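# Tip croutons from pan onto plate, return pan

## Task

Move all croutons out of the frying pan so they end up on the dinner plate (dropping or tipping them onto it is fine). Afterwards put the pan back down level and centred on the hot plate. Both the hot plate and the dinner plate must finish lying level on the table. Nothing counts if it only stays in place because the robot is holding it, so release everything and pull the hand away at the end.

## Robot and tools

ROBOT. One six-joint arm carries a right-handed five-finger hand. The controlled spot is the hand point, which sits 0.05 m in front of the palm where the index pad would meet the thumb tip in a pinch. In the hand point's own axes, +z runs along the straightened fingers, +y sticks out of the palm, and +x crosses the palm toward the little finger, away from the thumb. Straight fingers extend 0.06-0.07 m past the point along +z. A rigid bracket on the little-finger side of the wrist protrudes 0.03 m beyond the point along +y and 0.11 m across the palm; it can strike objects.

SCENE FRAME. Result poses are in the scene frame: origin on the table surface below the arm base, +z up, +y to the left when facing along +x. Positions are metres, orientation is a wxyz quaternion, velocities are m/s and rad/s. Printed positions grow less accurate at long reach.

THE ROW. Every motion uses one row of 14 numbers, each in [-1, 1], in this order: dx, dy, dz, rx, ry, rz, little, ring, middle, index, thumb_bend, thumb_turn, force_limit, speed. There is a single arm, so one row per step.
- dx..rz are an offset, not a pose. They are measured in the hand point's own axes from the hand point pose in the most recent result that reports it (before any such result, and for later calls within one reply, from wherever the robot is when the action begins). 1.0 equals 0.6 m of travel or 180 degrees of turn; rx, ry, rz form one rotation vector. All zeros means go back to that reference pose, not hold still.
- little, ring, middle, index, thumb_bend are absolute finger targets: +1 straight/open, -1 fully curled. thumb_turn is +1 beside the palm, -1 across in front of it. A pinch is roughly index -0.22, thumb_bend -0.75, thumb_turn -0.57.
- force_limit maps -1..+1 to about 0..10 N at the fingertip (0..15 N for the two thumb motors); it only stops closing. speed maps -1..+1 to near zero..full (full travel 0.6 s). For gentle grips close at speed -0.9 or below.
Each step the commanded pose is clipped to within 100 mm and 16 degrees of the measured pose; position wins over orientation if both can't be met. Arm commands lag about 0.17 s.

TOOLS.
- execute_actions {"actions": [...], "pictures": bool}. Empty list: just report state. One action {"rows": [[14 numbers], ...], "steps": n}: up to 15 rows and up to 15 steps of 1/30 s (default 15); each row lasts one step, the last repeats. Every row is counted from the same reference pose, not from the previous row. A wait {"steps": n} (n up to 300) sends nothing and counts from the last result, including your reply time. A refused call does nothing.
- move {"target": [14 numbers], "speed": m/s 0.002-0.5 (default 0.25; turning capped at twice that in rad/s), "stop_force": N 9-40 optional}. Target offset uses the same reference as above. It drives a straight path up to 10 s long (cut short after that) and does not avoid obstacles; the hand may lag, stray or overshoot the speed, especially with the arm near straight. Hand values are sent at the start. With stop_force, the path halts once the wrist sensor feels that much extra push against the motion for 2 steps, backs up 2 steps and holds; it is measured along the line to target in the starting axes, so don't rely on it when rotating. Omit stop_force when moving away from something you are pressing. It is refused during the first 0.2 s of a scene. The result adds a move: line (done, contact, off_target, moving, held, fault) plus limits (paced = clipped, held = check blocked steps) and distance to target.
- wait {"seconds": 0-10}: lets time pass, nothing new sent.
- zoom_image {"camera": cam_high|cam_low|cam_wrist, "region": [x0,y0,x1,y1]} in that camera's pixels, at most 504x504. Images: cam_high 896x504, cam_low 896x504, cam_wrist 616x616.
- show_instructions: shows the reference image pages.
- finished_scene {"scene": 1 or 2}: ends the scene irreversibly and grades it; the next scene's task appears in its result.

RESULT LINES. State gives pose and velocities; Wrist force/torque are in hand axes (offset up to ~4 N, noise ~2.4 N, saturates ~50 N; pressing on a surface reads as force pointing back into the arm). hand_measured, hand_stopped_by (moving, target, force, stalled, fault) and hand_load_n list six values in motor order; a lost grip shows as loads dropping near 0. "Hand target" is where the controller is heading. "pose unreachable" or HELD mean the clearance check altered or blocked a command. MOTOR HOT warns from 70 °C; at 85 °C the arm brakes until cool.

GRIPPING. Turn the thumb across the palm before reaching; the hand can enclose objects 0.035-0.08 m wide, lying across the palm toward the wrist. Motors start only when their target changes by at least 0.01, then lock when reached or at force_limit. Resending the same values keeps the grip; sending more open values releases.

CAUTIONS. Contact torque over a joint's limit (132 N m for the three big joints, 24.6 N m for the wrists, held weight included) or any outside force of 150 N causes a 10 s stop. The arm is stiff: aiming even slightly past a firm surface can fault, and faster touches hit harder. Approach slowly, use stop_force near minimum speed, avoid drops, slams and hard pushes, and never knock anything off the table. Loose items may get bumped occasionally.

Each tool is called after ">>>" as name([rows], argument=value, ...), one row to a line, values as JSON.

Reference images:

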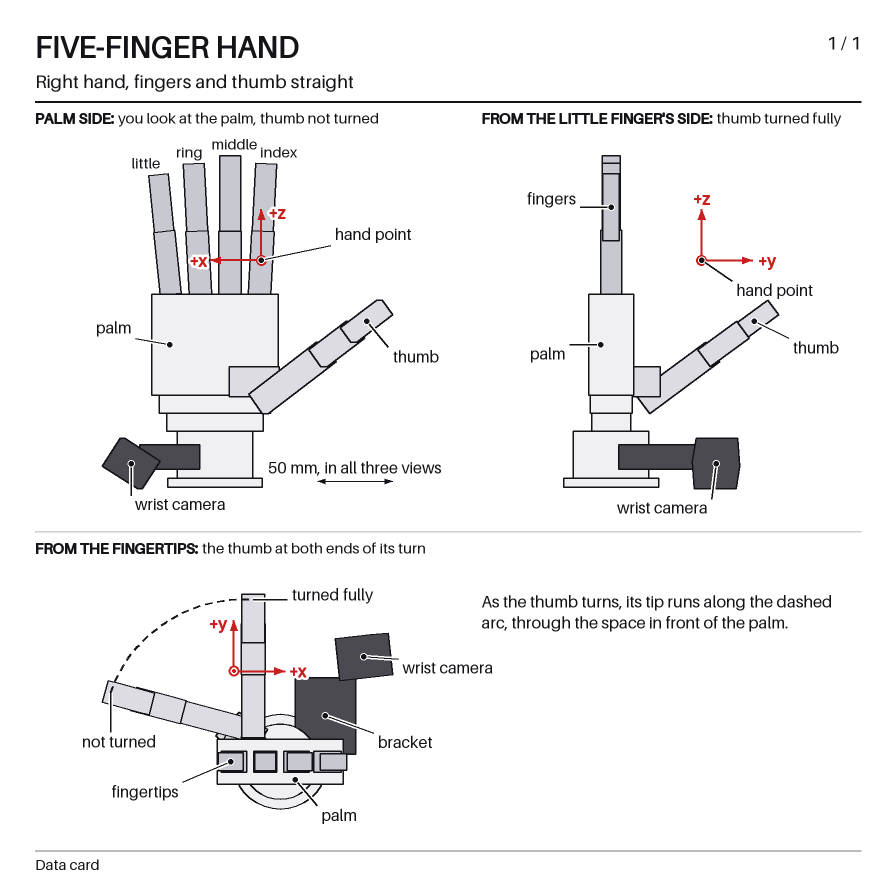

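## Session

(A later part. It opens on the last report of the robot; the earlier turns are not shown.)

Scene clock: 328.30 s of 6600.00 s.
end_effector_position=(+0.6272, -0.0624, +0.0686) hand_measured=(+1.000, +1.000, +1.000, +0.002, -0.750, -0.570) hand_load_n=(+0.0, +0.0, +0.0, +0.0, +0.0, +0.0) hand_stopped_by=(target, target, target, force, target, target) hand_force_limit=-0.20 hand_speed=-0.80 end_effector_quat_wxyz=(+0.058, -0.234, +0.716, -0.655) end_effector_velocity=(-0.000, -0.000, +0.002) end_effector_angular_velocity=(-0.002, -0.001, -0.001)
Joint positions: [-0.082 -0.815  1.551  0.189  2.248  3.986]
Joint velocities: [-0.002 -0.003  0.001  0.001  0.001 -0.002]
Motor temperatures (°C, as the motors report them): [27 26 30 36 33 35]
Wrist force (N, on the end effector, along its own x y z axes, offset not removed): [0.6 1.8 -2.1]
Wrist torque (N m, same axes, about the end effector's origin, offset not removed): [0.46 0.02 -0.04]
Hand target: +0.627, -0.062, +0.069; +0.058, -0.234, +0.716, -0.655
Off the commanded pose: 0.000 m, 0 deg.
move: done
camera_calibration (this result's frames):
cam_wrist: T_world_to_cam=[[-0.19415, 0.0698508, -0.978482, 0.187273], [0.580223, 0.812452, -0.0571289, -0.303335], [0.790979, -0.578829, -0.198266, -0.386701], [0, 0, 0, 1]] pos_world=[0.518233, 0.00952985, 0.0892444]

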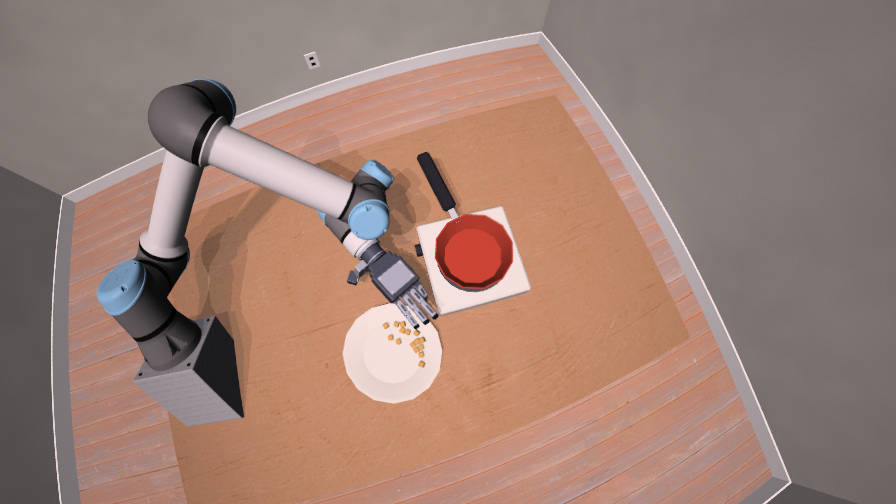

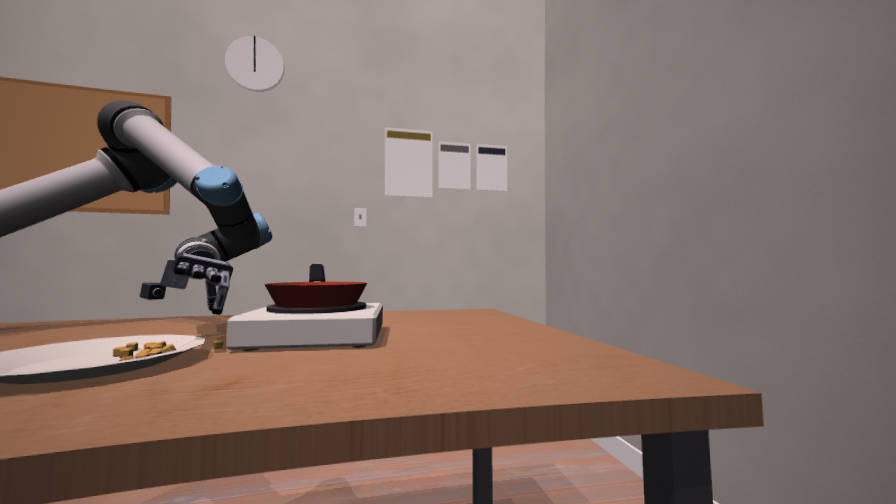

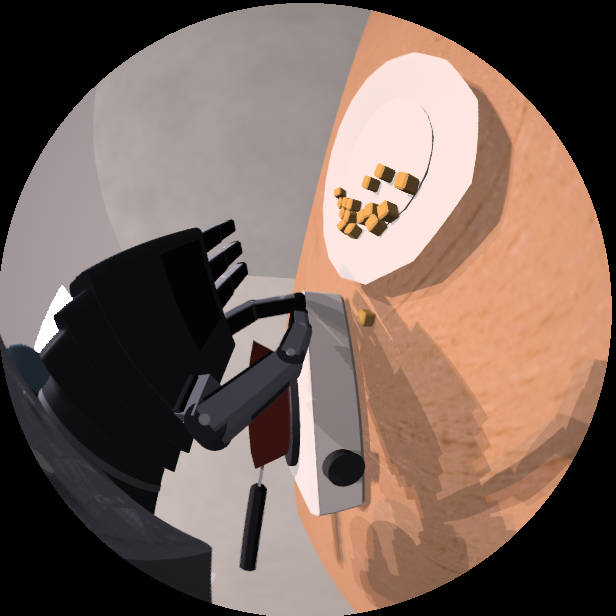

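>>> move(target=[-0.018,0.0935,0.0025,0,0,0,1,1,1,0.2,-0.75,-0.57,-0.2,0], speed=0.02, stop_force=10)

>>> move(target=[0,0,0,0,0,0,1,1,1,-0.3,-0.75,-0.57,-0.2,-0.8])

>>> move(target=[0,-0.002,0,0,0,0,1,1,1,-0.35,-0.75,-0.57,-0.2,-0.8])

>>> move(target=[0.02,-0.096,-0.013,0,0,0,1,1,1,-0.35,-0.75,-0.57,-0.2,-0.8], speed=0.04)

Scene clock: 340.23 s of 6600.00 s.
end_effector_position=(+0.6229, -0.0576, +0.0120) hand_measured=(+1.000, +1.000, +1.000, +0.200, -0.750, -0.570) hand_load_n=(+0.0, +0.0, +0.0, +0.0, +0.0, +0.0) hand_stopped_by=(target, target, target, target, target, target) hand_force_limit=-0.20 hand_speed=0.00 end_effector_quat_wxyz=(+0.058, -0.234, +0.716, -0.655) end_effector_velocity=(-0.000, -0.000, -0.002) end_effector_angular_velocity=(+0.001, +0.001, -0.000)
Joint positions: [-0.008 -0.721  1.522  0.175  2.291  4.064]
Joint velocities: [ 0.002  0.004 -0.001  0.    -0.     0.003]
Motor temperatures (°C, as the motors report them): [27 26 30 36 33 35]
Wrist force (N, on the end effector, along its own x y z axes, offset not removed): [-0.1 0.2 0.1]
Wrist torque (N m, same axes, about the end effector's origin, offset not removed): [0.18 -0.02 -0.17]
Hand target: +0.623, -0.058, +0.012; +0.058, -0.234, +0.716, -0.655
Off the commanded pose: 0.000 m, 0 deg.
After step 90, 5.77 s passed at rest.
move: done
camera_calibration (this result's frames):
cam_wrist: T_world_to_cam=[[-0.194142, 0.0698942, -0.97848, 0.130711], [0.580213, 0.812462, -0.0570856, -0.307942], [0.790988, -0.57881, -0.198286, -0.391663], [0, 0, 0, 1]] pos_world=[0.513849, 0.014357, 0.0326581]

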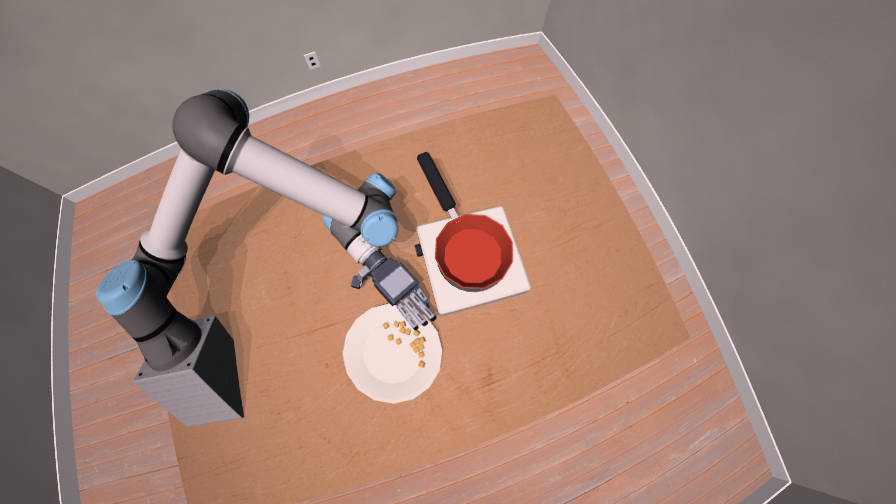

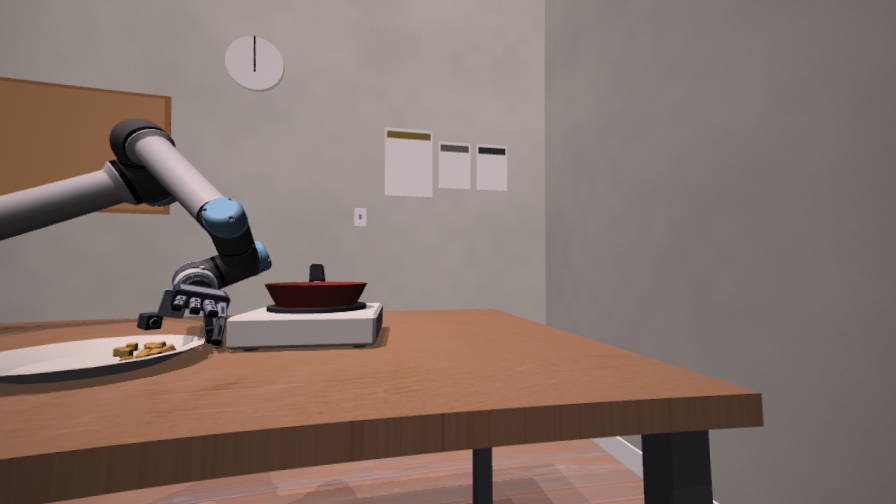

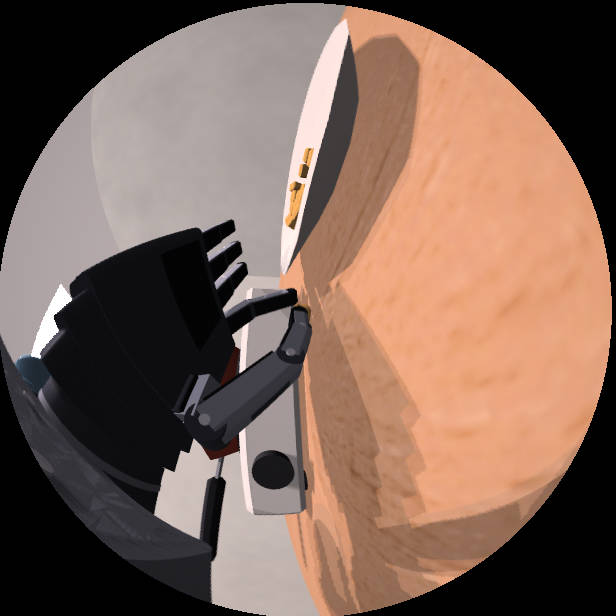

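Scene clock: 341.27 s of 6600.00 s.
end_effector_position=(+0.6229, -0.0576, +0.0121) hand_measured=(+1.000, +1.000, +1.000, -0.052, -0.750, -0.570) hand_load_n=(+0.0, +0.0, +0.0, +5.5, +1.5, +0.0) hand_stopped_by=(target, target, target, force, target, target) hand_force_limit=-0.20 hand_speed=-0.80 end_effector_quat_wxyz=(+0.058, -0.234, +0.716, -0.655) end_effector_velocity=(-0.001, -0.000, -0.000) end_effector_angular_velocity=(-0.000, +0.001, -0.001)
Joint positions: [-0.008 -0.721  1.522  0.175  2.291  4.064]
Joint velocities: [ 0.     0.001  0.001 -0.     0.    -0.   ]
Motor temperatures (°C, as the motors report them): [27 26 30 36 33 35]
Wrist force (N, on the end effector, along its own x y z axes, offset not removed): [1.2 -0.6 0.1]
Wrist torque (N m, same axes, about the end effector's origin, offset not removed): [0.35 -0.03 -0.20]
Hand target: +0.623, -0.058, +0.012; +0.058, -0.234, +0.716, -0.655
Off the commanded pose: 0.000 m, 0 deg.
move: done
camera_calibration (this result's frames):
cam_wrist: T_world_to_cam=[[-0.194097, 0.0698529, -0.978492, 0.130703], [0.580224, 0.812453, -0.0570953, -0.307951], [0.790991, -0.578827, -0.198225, -0.391677], [0, 0, 0, 1]] pos_world=[0.513863, 0.0143528, 0.0326697]

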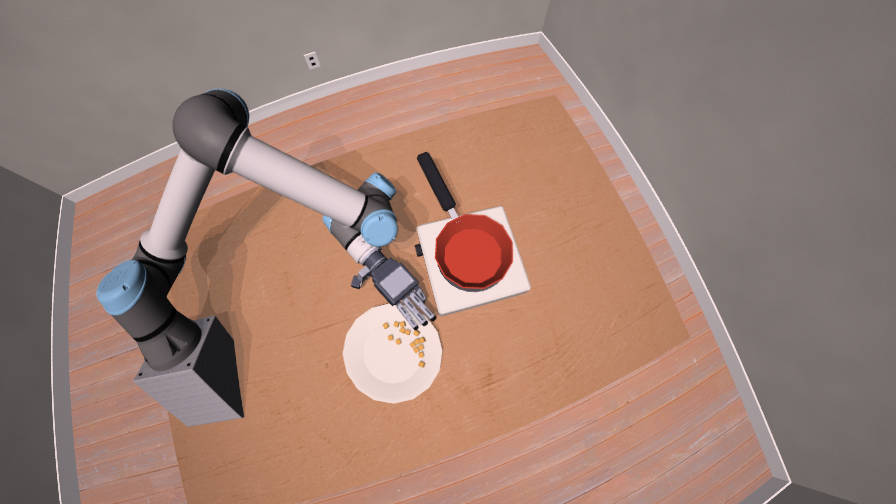

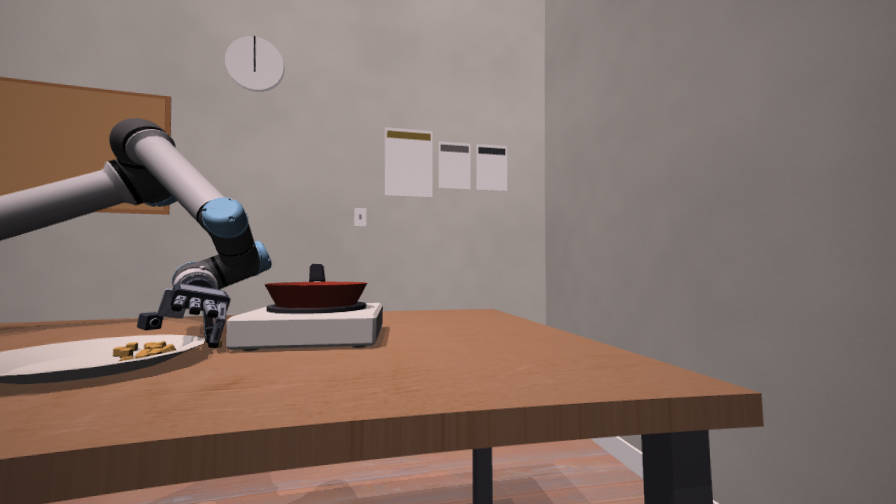

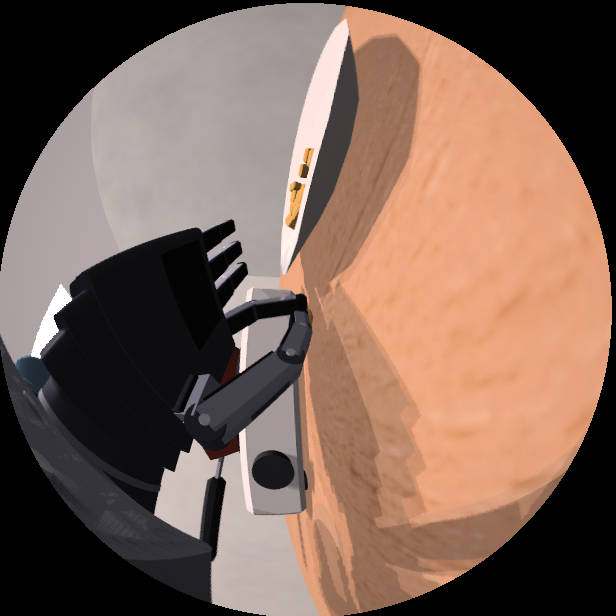

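Scene clock: 341.97 s of 6600.00 s.
end_effector_position=(+0.6232, -0.0577, +0.0132) hand_measured=(+1.000, +1.000, +1.000, -0.052, -0.750, -0.570) hand_load_n=(+0.0, +0.0, +0.0, +5.5, +1.5, +0.0) hand_stopped_by=(target, target, target, force, target, target) hand_force_limit=-0.20 hand_speed=-0.80 end_effector_quat_wxyz=(+0.058, -0.234, +0.716, -0.655) end_effector_velocity=(+0.000, +0.000, -0.000) end_effector_angular_velocity=(+0.002, +0.001, +0.001)
Joint positions: [-0.009 -0.722  1.522  0.176  2.29   4.063]
Joint velocities: [-0.    -0.     0.     0.    -0.002 -0.   ]
Motor temperatures (°C, as the motors report them): [27 26 30 36 33 35]
Wrist force (N, on the end effector, along its own x y z axes, offset not removed): [1.3 2.0 -0.2]
Wrist torque (N m, same axes, about the end effector's origin, offset not removed): [0.37 -0.12 0.01]
Hand target: +0.623, -0.058, +0.013; +0.058, -0.234, +0.716, -0.655
Off the commanded pose: 0.000 m, 0 deg.
move: done
camera_calibration (this result's frames):
cam_wrist: T_world_to_cam=[[-0.194108, 0.0698529, -0.97849, 0.131875], [0.580231, 0.812448, -0.0571037, -0.30803], [0.790983, -0.578834, -0.198233, -0.391705], [0, 0, 0, 1]] pos_world=[0.514159, 0.0143142, 0.0338]

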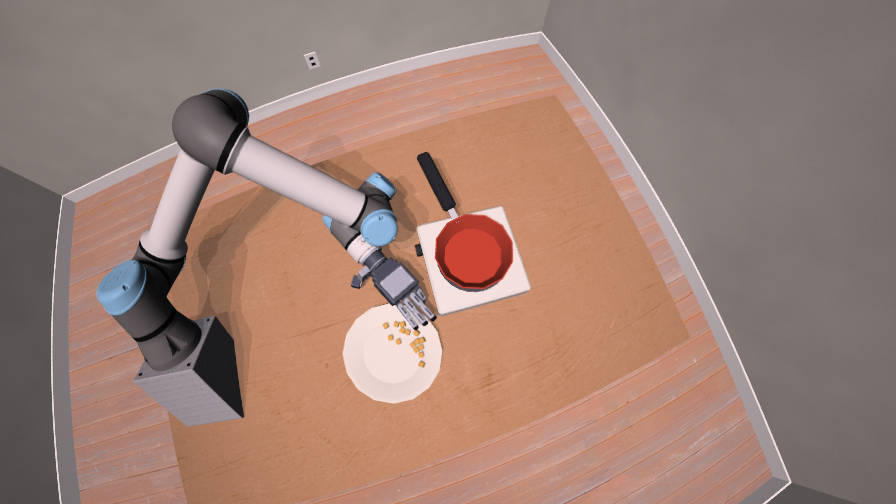

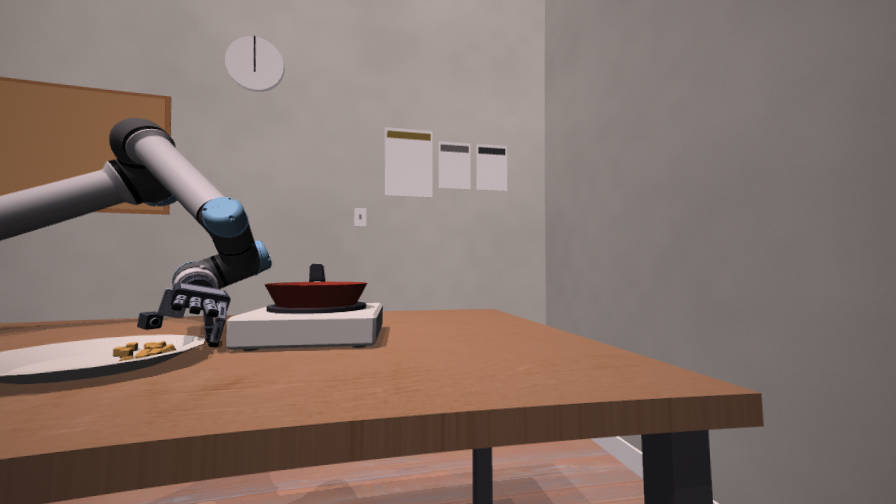

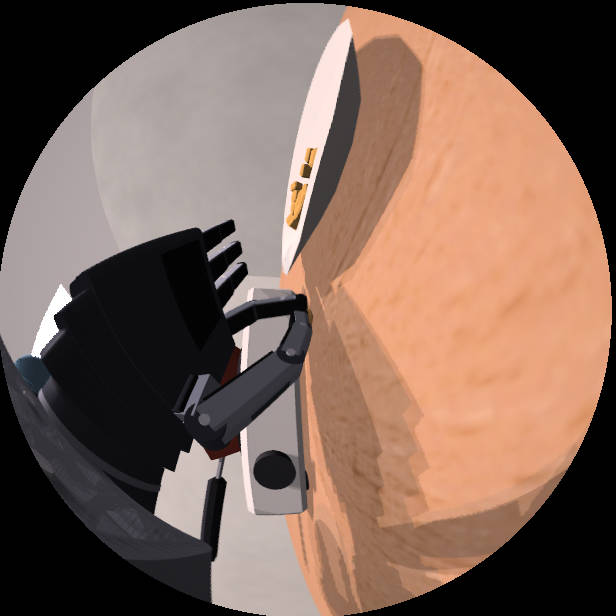

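Scene clock: 343.80 s of 6600.00 s.
end_effector_position=(+0.6244, -0.0573, +0.0724) hand_measured=(+1.000, +1.000, +1.000, -0.052, -0.750, -0.570) hand_load_n=(+0.0, +0.0, +0.0, +5.5, +1.5, +0.0) hand_stopped_by=(target, target, target, force, target, target) hand_force_limit=-0.20 hand_speed=-0.80 end_effector_quat_wxyz=(+0.058, -0.234, +0.716, -0.655) end_effector_velocity=(+0.000, -0.000, +0.002) end_effector_angular_velocity=(-0.000, -0.001, -0.000)
Joint positions: [-0.078 -0.828  1.558  0.198  2.25   3.989]
Joint velocities: [-0.002 -0.003  0.001  0.001 -0.001 -0.002]
Motor temperatures (°C, as the motors report them): [27 26 30 36 33 35]
Wrist force (N, on the end effector, along its own x y z axes, offset not removed): [0.9 2.2 -1.5]
Wrist torque (N m, same axes, about the end effector's origin, offset not removed): [0.50 -0.11 0.03]
Hand target: +0.624, -0.057, +0.072; +0.058, -0.234, +0.716, -0.655
Off the commanded pose: 0.000 m, 0 deg.
move: done
camera_calibration (this result's frames):
cam_wrist: T_world_to_cam=[[-0.194107, 0.0698055, -0.978494, 0.189976], [0.580232, 0.812444, -0.0571429, -0.30567], [0.790983, -0.578845, -0.198204, -0.380772], [0, 0, 0, 1]] pos_world=[0.515419, 0.0146709, 0.0929523]

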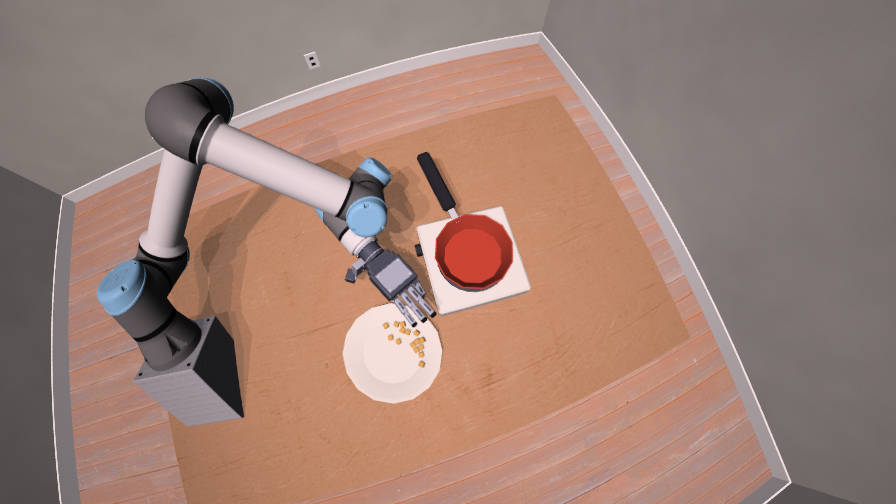

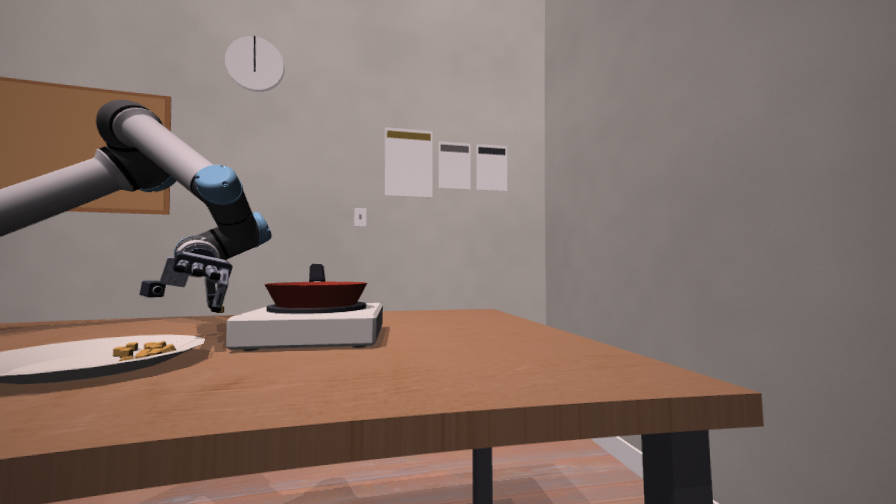

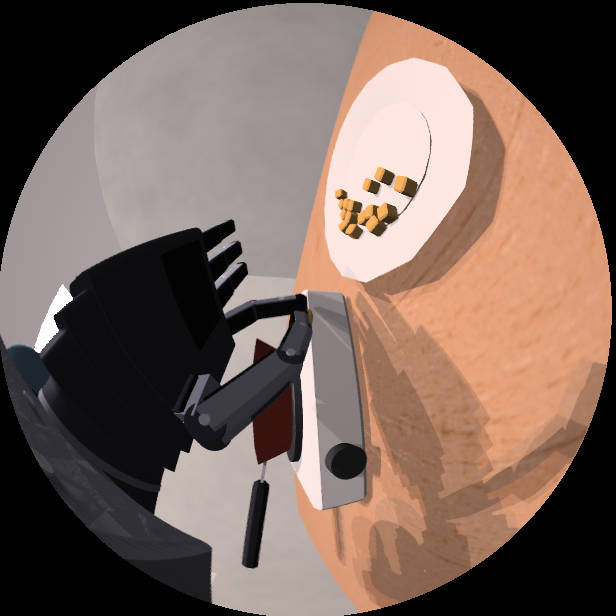

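>>> move(target=[0.242,0.087,0.093,0,0,0,1,1,1,-0.35,-0.75,-0.57,-0.2,-0.8], speed=0.08)

>>> move(target=[0,0,0,0,0,0,1,1,1,0.5,-0.75,-0.57,-0.2,0])

>>> move(target=[0.05,-0.25,-0.15,0,0,0,1,1,1,0.5,-0.75,-0.57,-0.2,0])

Scene clock: 352.87 s of 6600.00 s.
end_effector_position=(+0.5044, -0.1660, +0.0470) hand_measured=(+1.000, +1.000, +1.000, -0.052, -0.750, -0.570) hand_load_n=(+0.0, +0.0, +0.0, +5.5, +1.5, +0.0) hand_stopped_by=(target, target, target, force, target, target) hand_force_limit=-0.20 hand_speed=-0.80 end_effector_quat_wxyz=(+0.058, -0.234, +0.716, -0.655) end_effector_velocity=(-0.001, -0.001, -0.001) end_effector_angular_velocity=(+0.001, +0.000, +0.001)
Joint positions: [-0.286 -0.864  1.996 -0.316  2.116  3.795]
Joint velocities: [-0.003  0.001  0.004 -0.007 -0.004 -0.003]
Motor temperatures (°C, as the motors report them): [27 26 30 36 33 35]
Wrist force (N, on the end effector, along its own x y z axes, offset not removed): [0.2 1.3 -1.9]
Wrist torque (N m, same axes, about the end effector's origin, offset not removed): [0.52 -0.03 -0.10]
Hand target: +0.504, -0.166, +0.047; +0.058, -0.234, +0.716, -0.655
Off the commanded pose: 0.000 m, 0 deg.
After step 90, 3.57 s passed at rest.
move: done
camera_calibration (this result's frames):
cam_wrist: T_world_to_cam=[[-0.194113, 0.0696904, -0.978501, 0.149443], [0.580286, 0.812397, -0.0572558, -0.149178], [0.790941, -0.578925, -0.198137, -0.353767], [0, 0, 0, 1]] pos_world=[0.395384, -0.0940276, 0.0675939]

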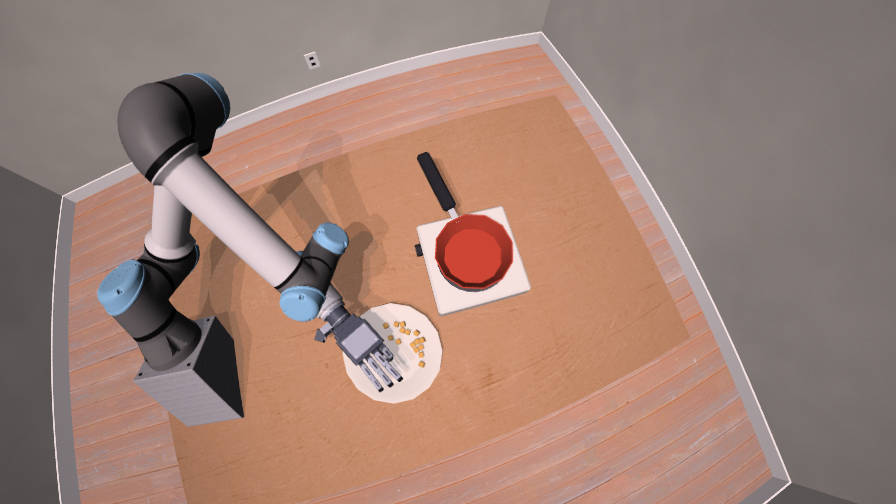

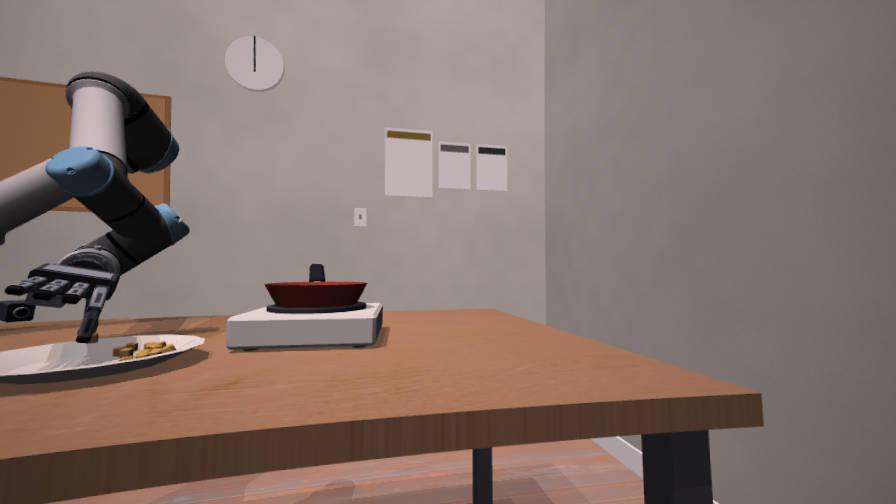

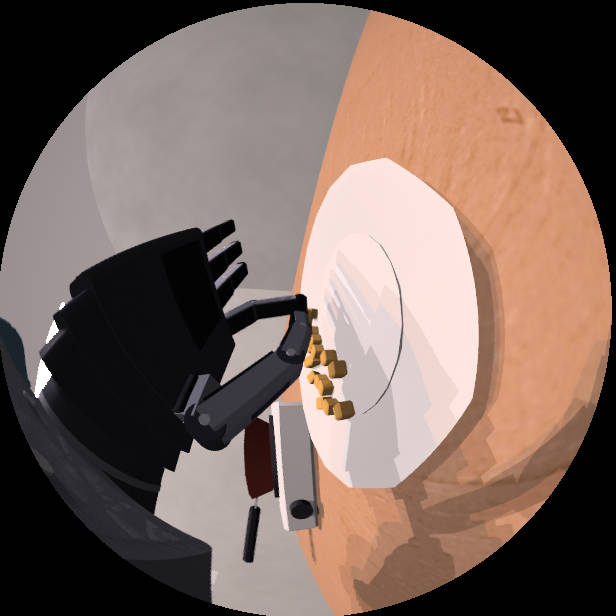

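Scene clock: 353.50 s of 6600.00 s.
end_effector_position=(+0.5044, -0.1660, +0.0470) hand_measured=(+1.000, +1.000, +1.000, +0.500, -0.750, -0.570) hand_load_n=(+0.0, +0.0, +0.0, +0.0, +0.0, +0.0) hand_stopped_by=(target, target, target, target, target, target) hand_force_limit=-0.20 hand_speed=0.00 end_effector_quat_wxyz=(+0.058, -0.234, +0.716, -0.655) end_effector_velocity=(+0.001, +0.001, +0.000) end_effector_angular_velocity=(+0.001, -0.001, +0.002)
Joint positions: [-0.286 -0.864  1.996 -0.316  2.116  3.795]
Joint velocities: [ 0.    -0.001 -0.001  0.    -0.002  0.001]
Motor temperatures (°C, as the motors report them): [27 26 30 36 33 35]
Wrist force (N, on the end effector, along its own x y z axes, offset not removed): [-1.5 1.7 -1.8]
Wrist torque (N m, same axes, about the end effector's origin, offset not removed): [0.57 0.32 -0.13]
Hand target: +0.504, -0.166, +0.047; +0.058, -0.234, +0.716, -0.655
Off the commanded pose: 0.000 m, 0 deg.
move: done
camera_calibration (this result's frames):
cam_wrist: T_world_to_cam=[[-0.194197, 0.0697419, -0.97848, 0.149467], [0.580239, 0.812431, -0.0572526, -0.149153], [0.790955, -0.578871, -0.198239, -0.35376], [0, 0, 0, 1]] pos_world=[0.395379, -0.0940289, 0.0675823]

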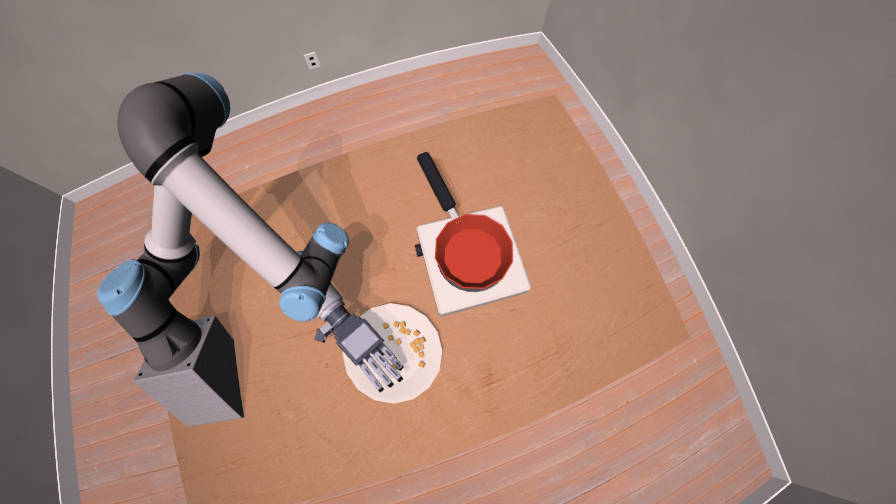

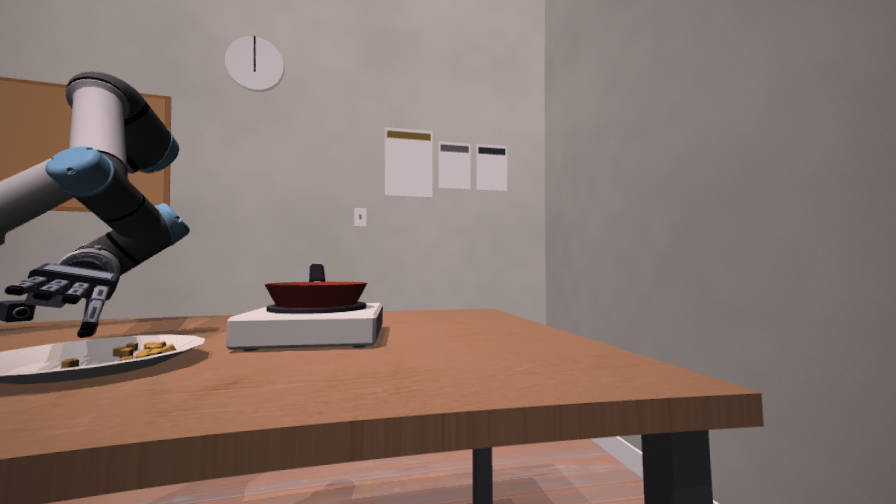

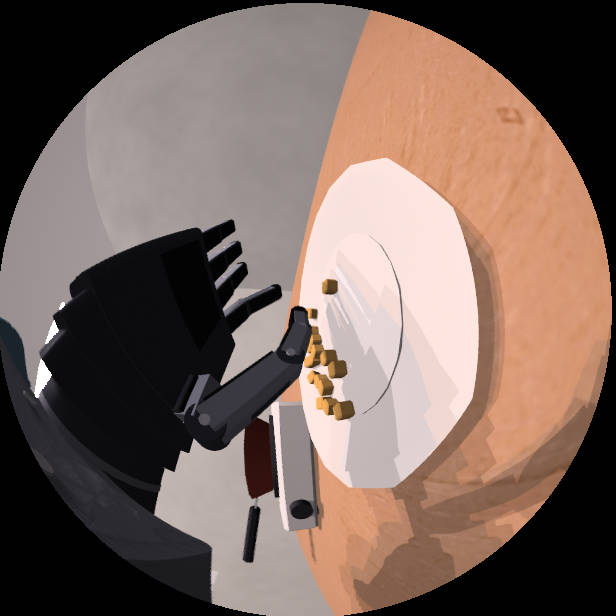

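Scene clock: 354.83 s of 6600.00 s.
end_effector_position=(+0.4817, -0.1011, +0.2103) hand_measured=(+1.000, +1.000, +1.000, +0.500, -0.750, -0.570) hand_load_n=(+0.0, +0.0, +0.0, +0.0, +0.0, +0.0) hand_stopped_by=(target, target, target, target, target, target) hand_force_limit=-0.20 hand_speed=0.00 end_effector_quat_wxyz=(+0.058, -0.234, +0.716, -0.655) end_effector_velocity=(+0.000, +0.001, +0.002) end_effector_angular_velocity=(+0.001, -0.000, +0.001)
Joint positions: [-0.436 -1.294  2.047  0.005  2.01   3.674]
Joint velocities: [-0.002 -0.004 -0.001  0.004 -0.003 -0.001]
Motor temperatures (°C, as the motors report them): [27 26 30 36 33 35]
Wrist force (N, on the end effector, along its own x y z axes, offset not removed): [0.9 1.8 -0.6]
Wrist torque (N m, same axes, about the end effector's origin, offset not removed): [0.44 -0.06 -0.05]
Hand target: +0.482, -0.101, +0.210; +0.058, -0.234, +0.716, -0.655
Off the commanded pose: 0.000 m, 0 deg.
move: done
camera_calibration (this result's frames):
cam_wrist: T_world_to_cam=[[-0.194204, 0.0696165, -0.978488, 0.30031], [0.580244, 0.81242, -0.0573616, -0.17933], [0.79095, -0.578902, -0.198169, -0.265895], [0, 0, 0, 1]] pos_world=[0.372686, -0.0291427, 0.230871]

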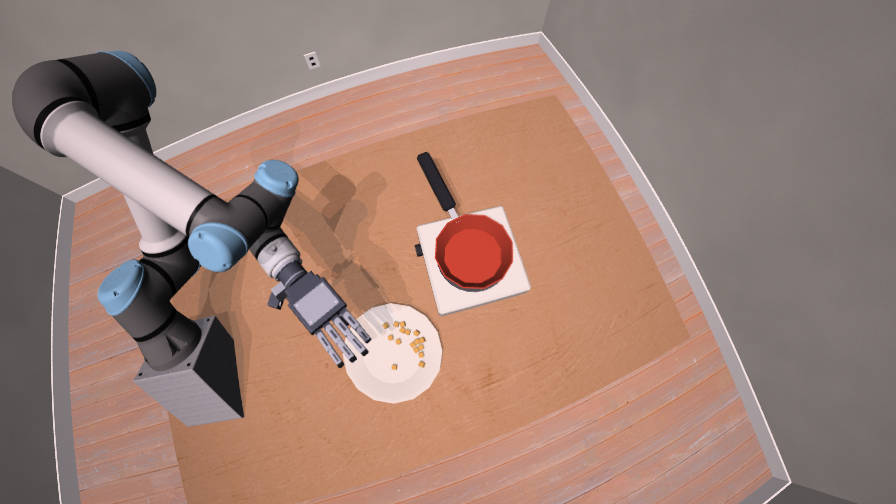

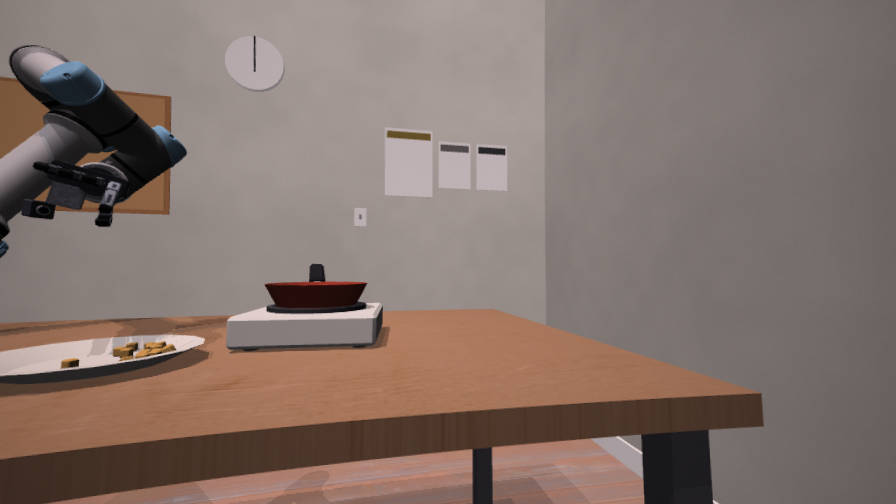

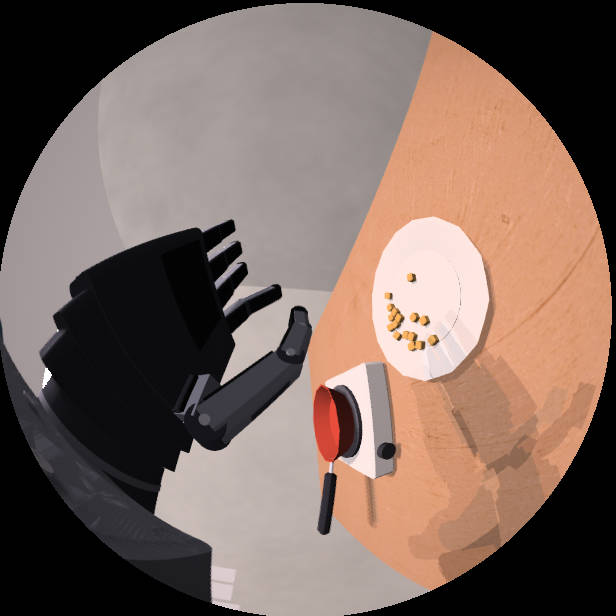

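>>> finished_scene(scene=1)

The scene is finished: the task was done.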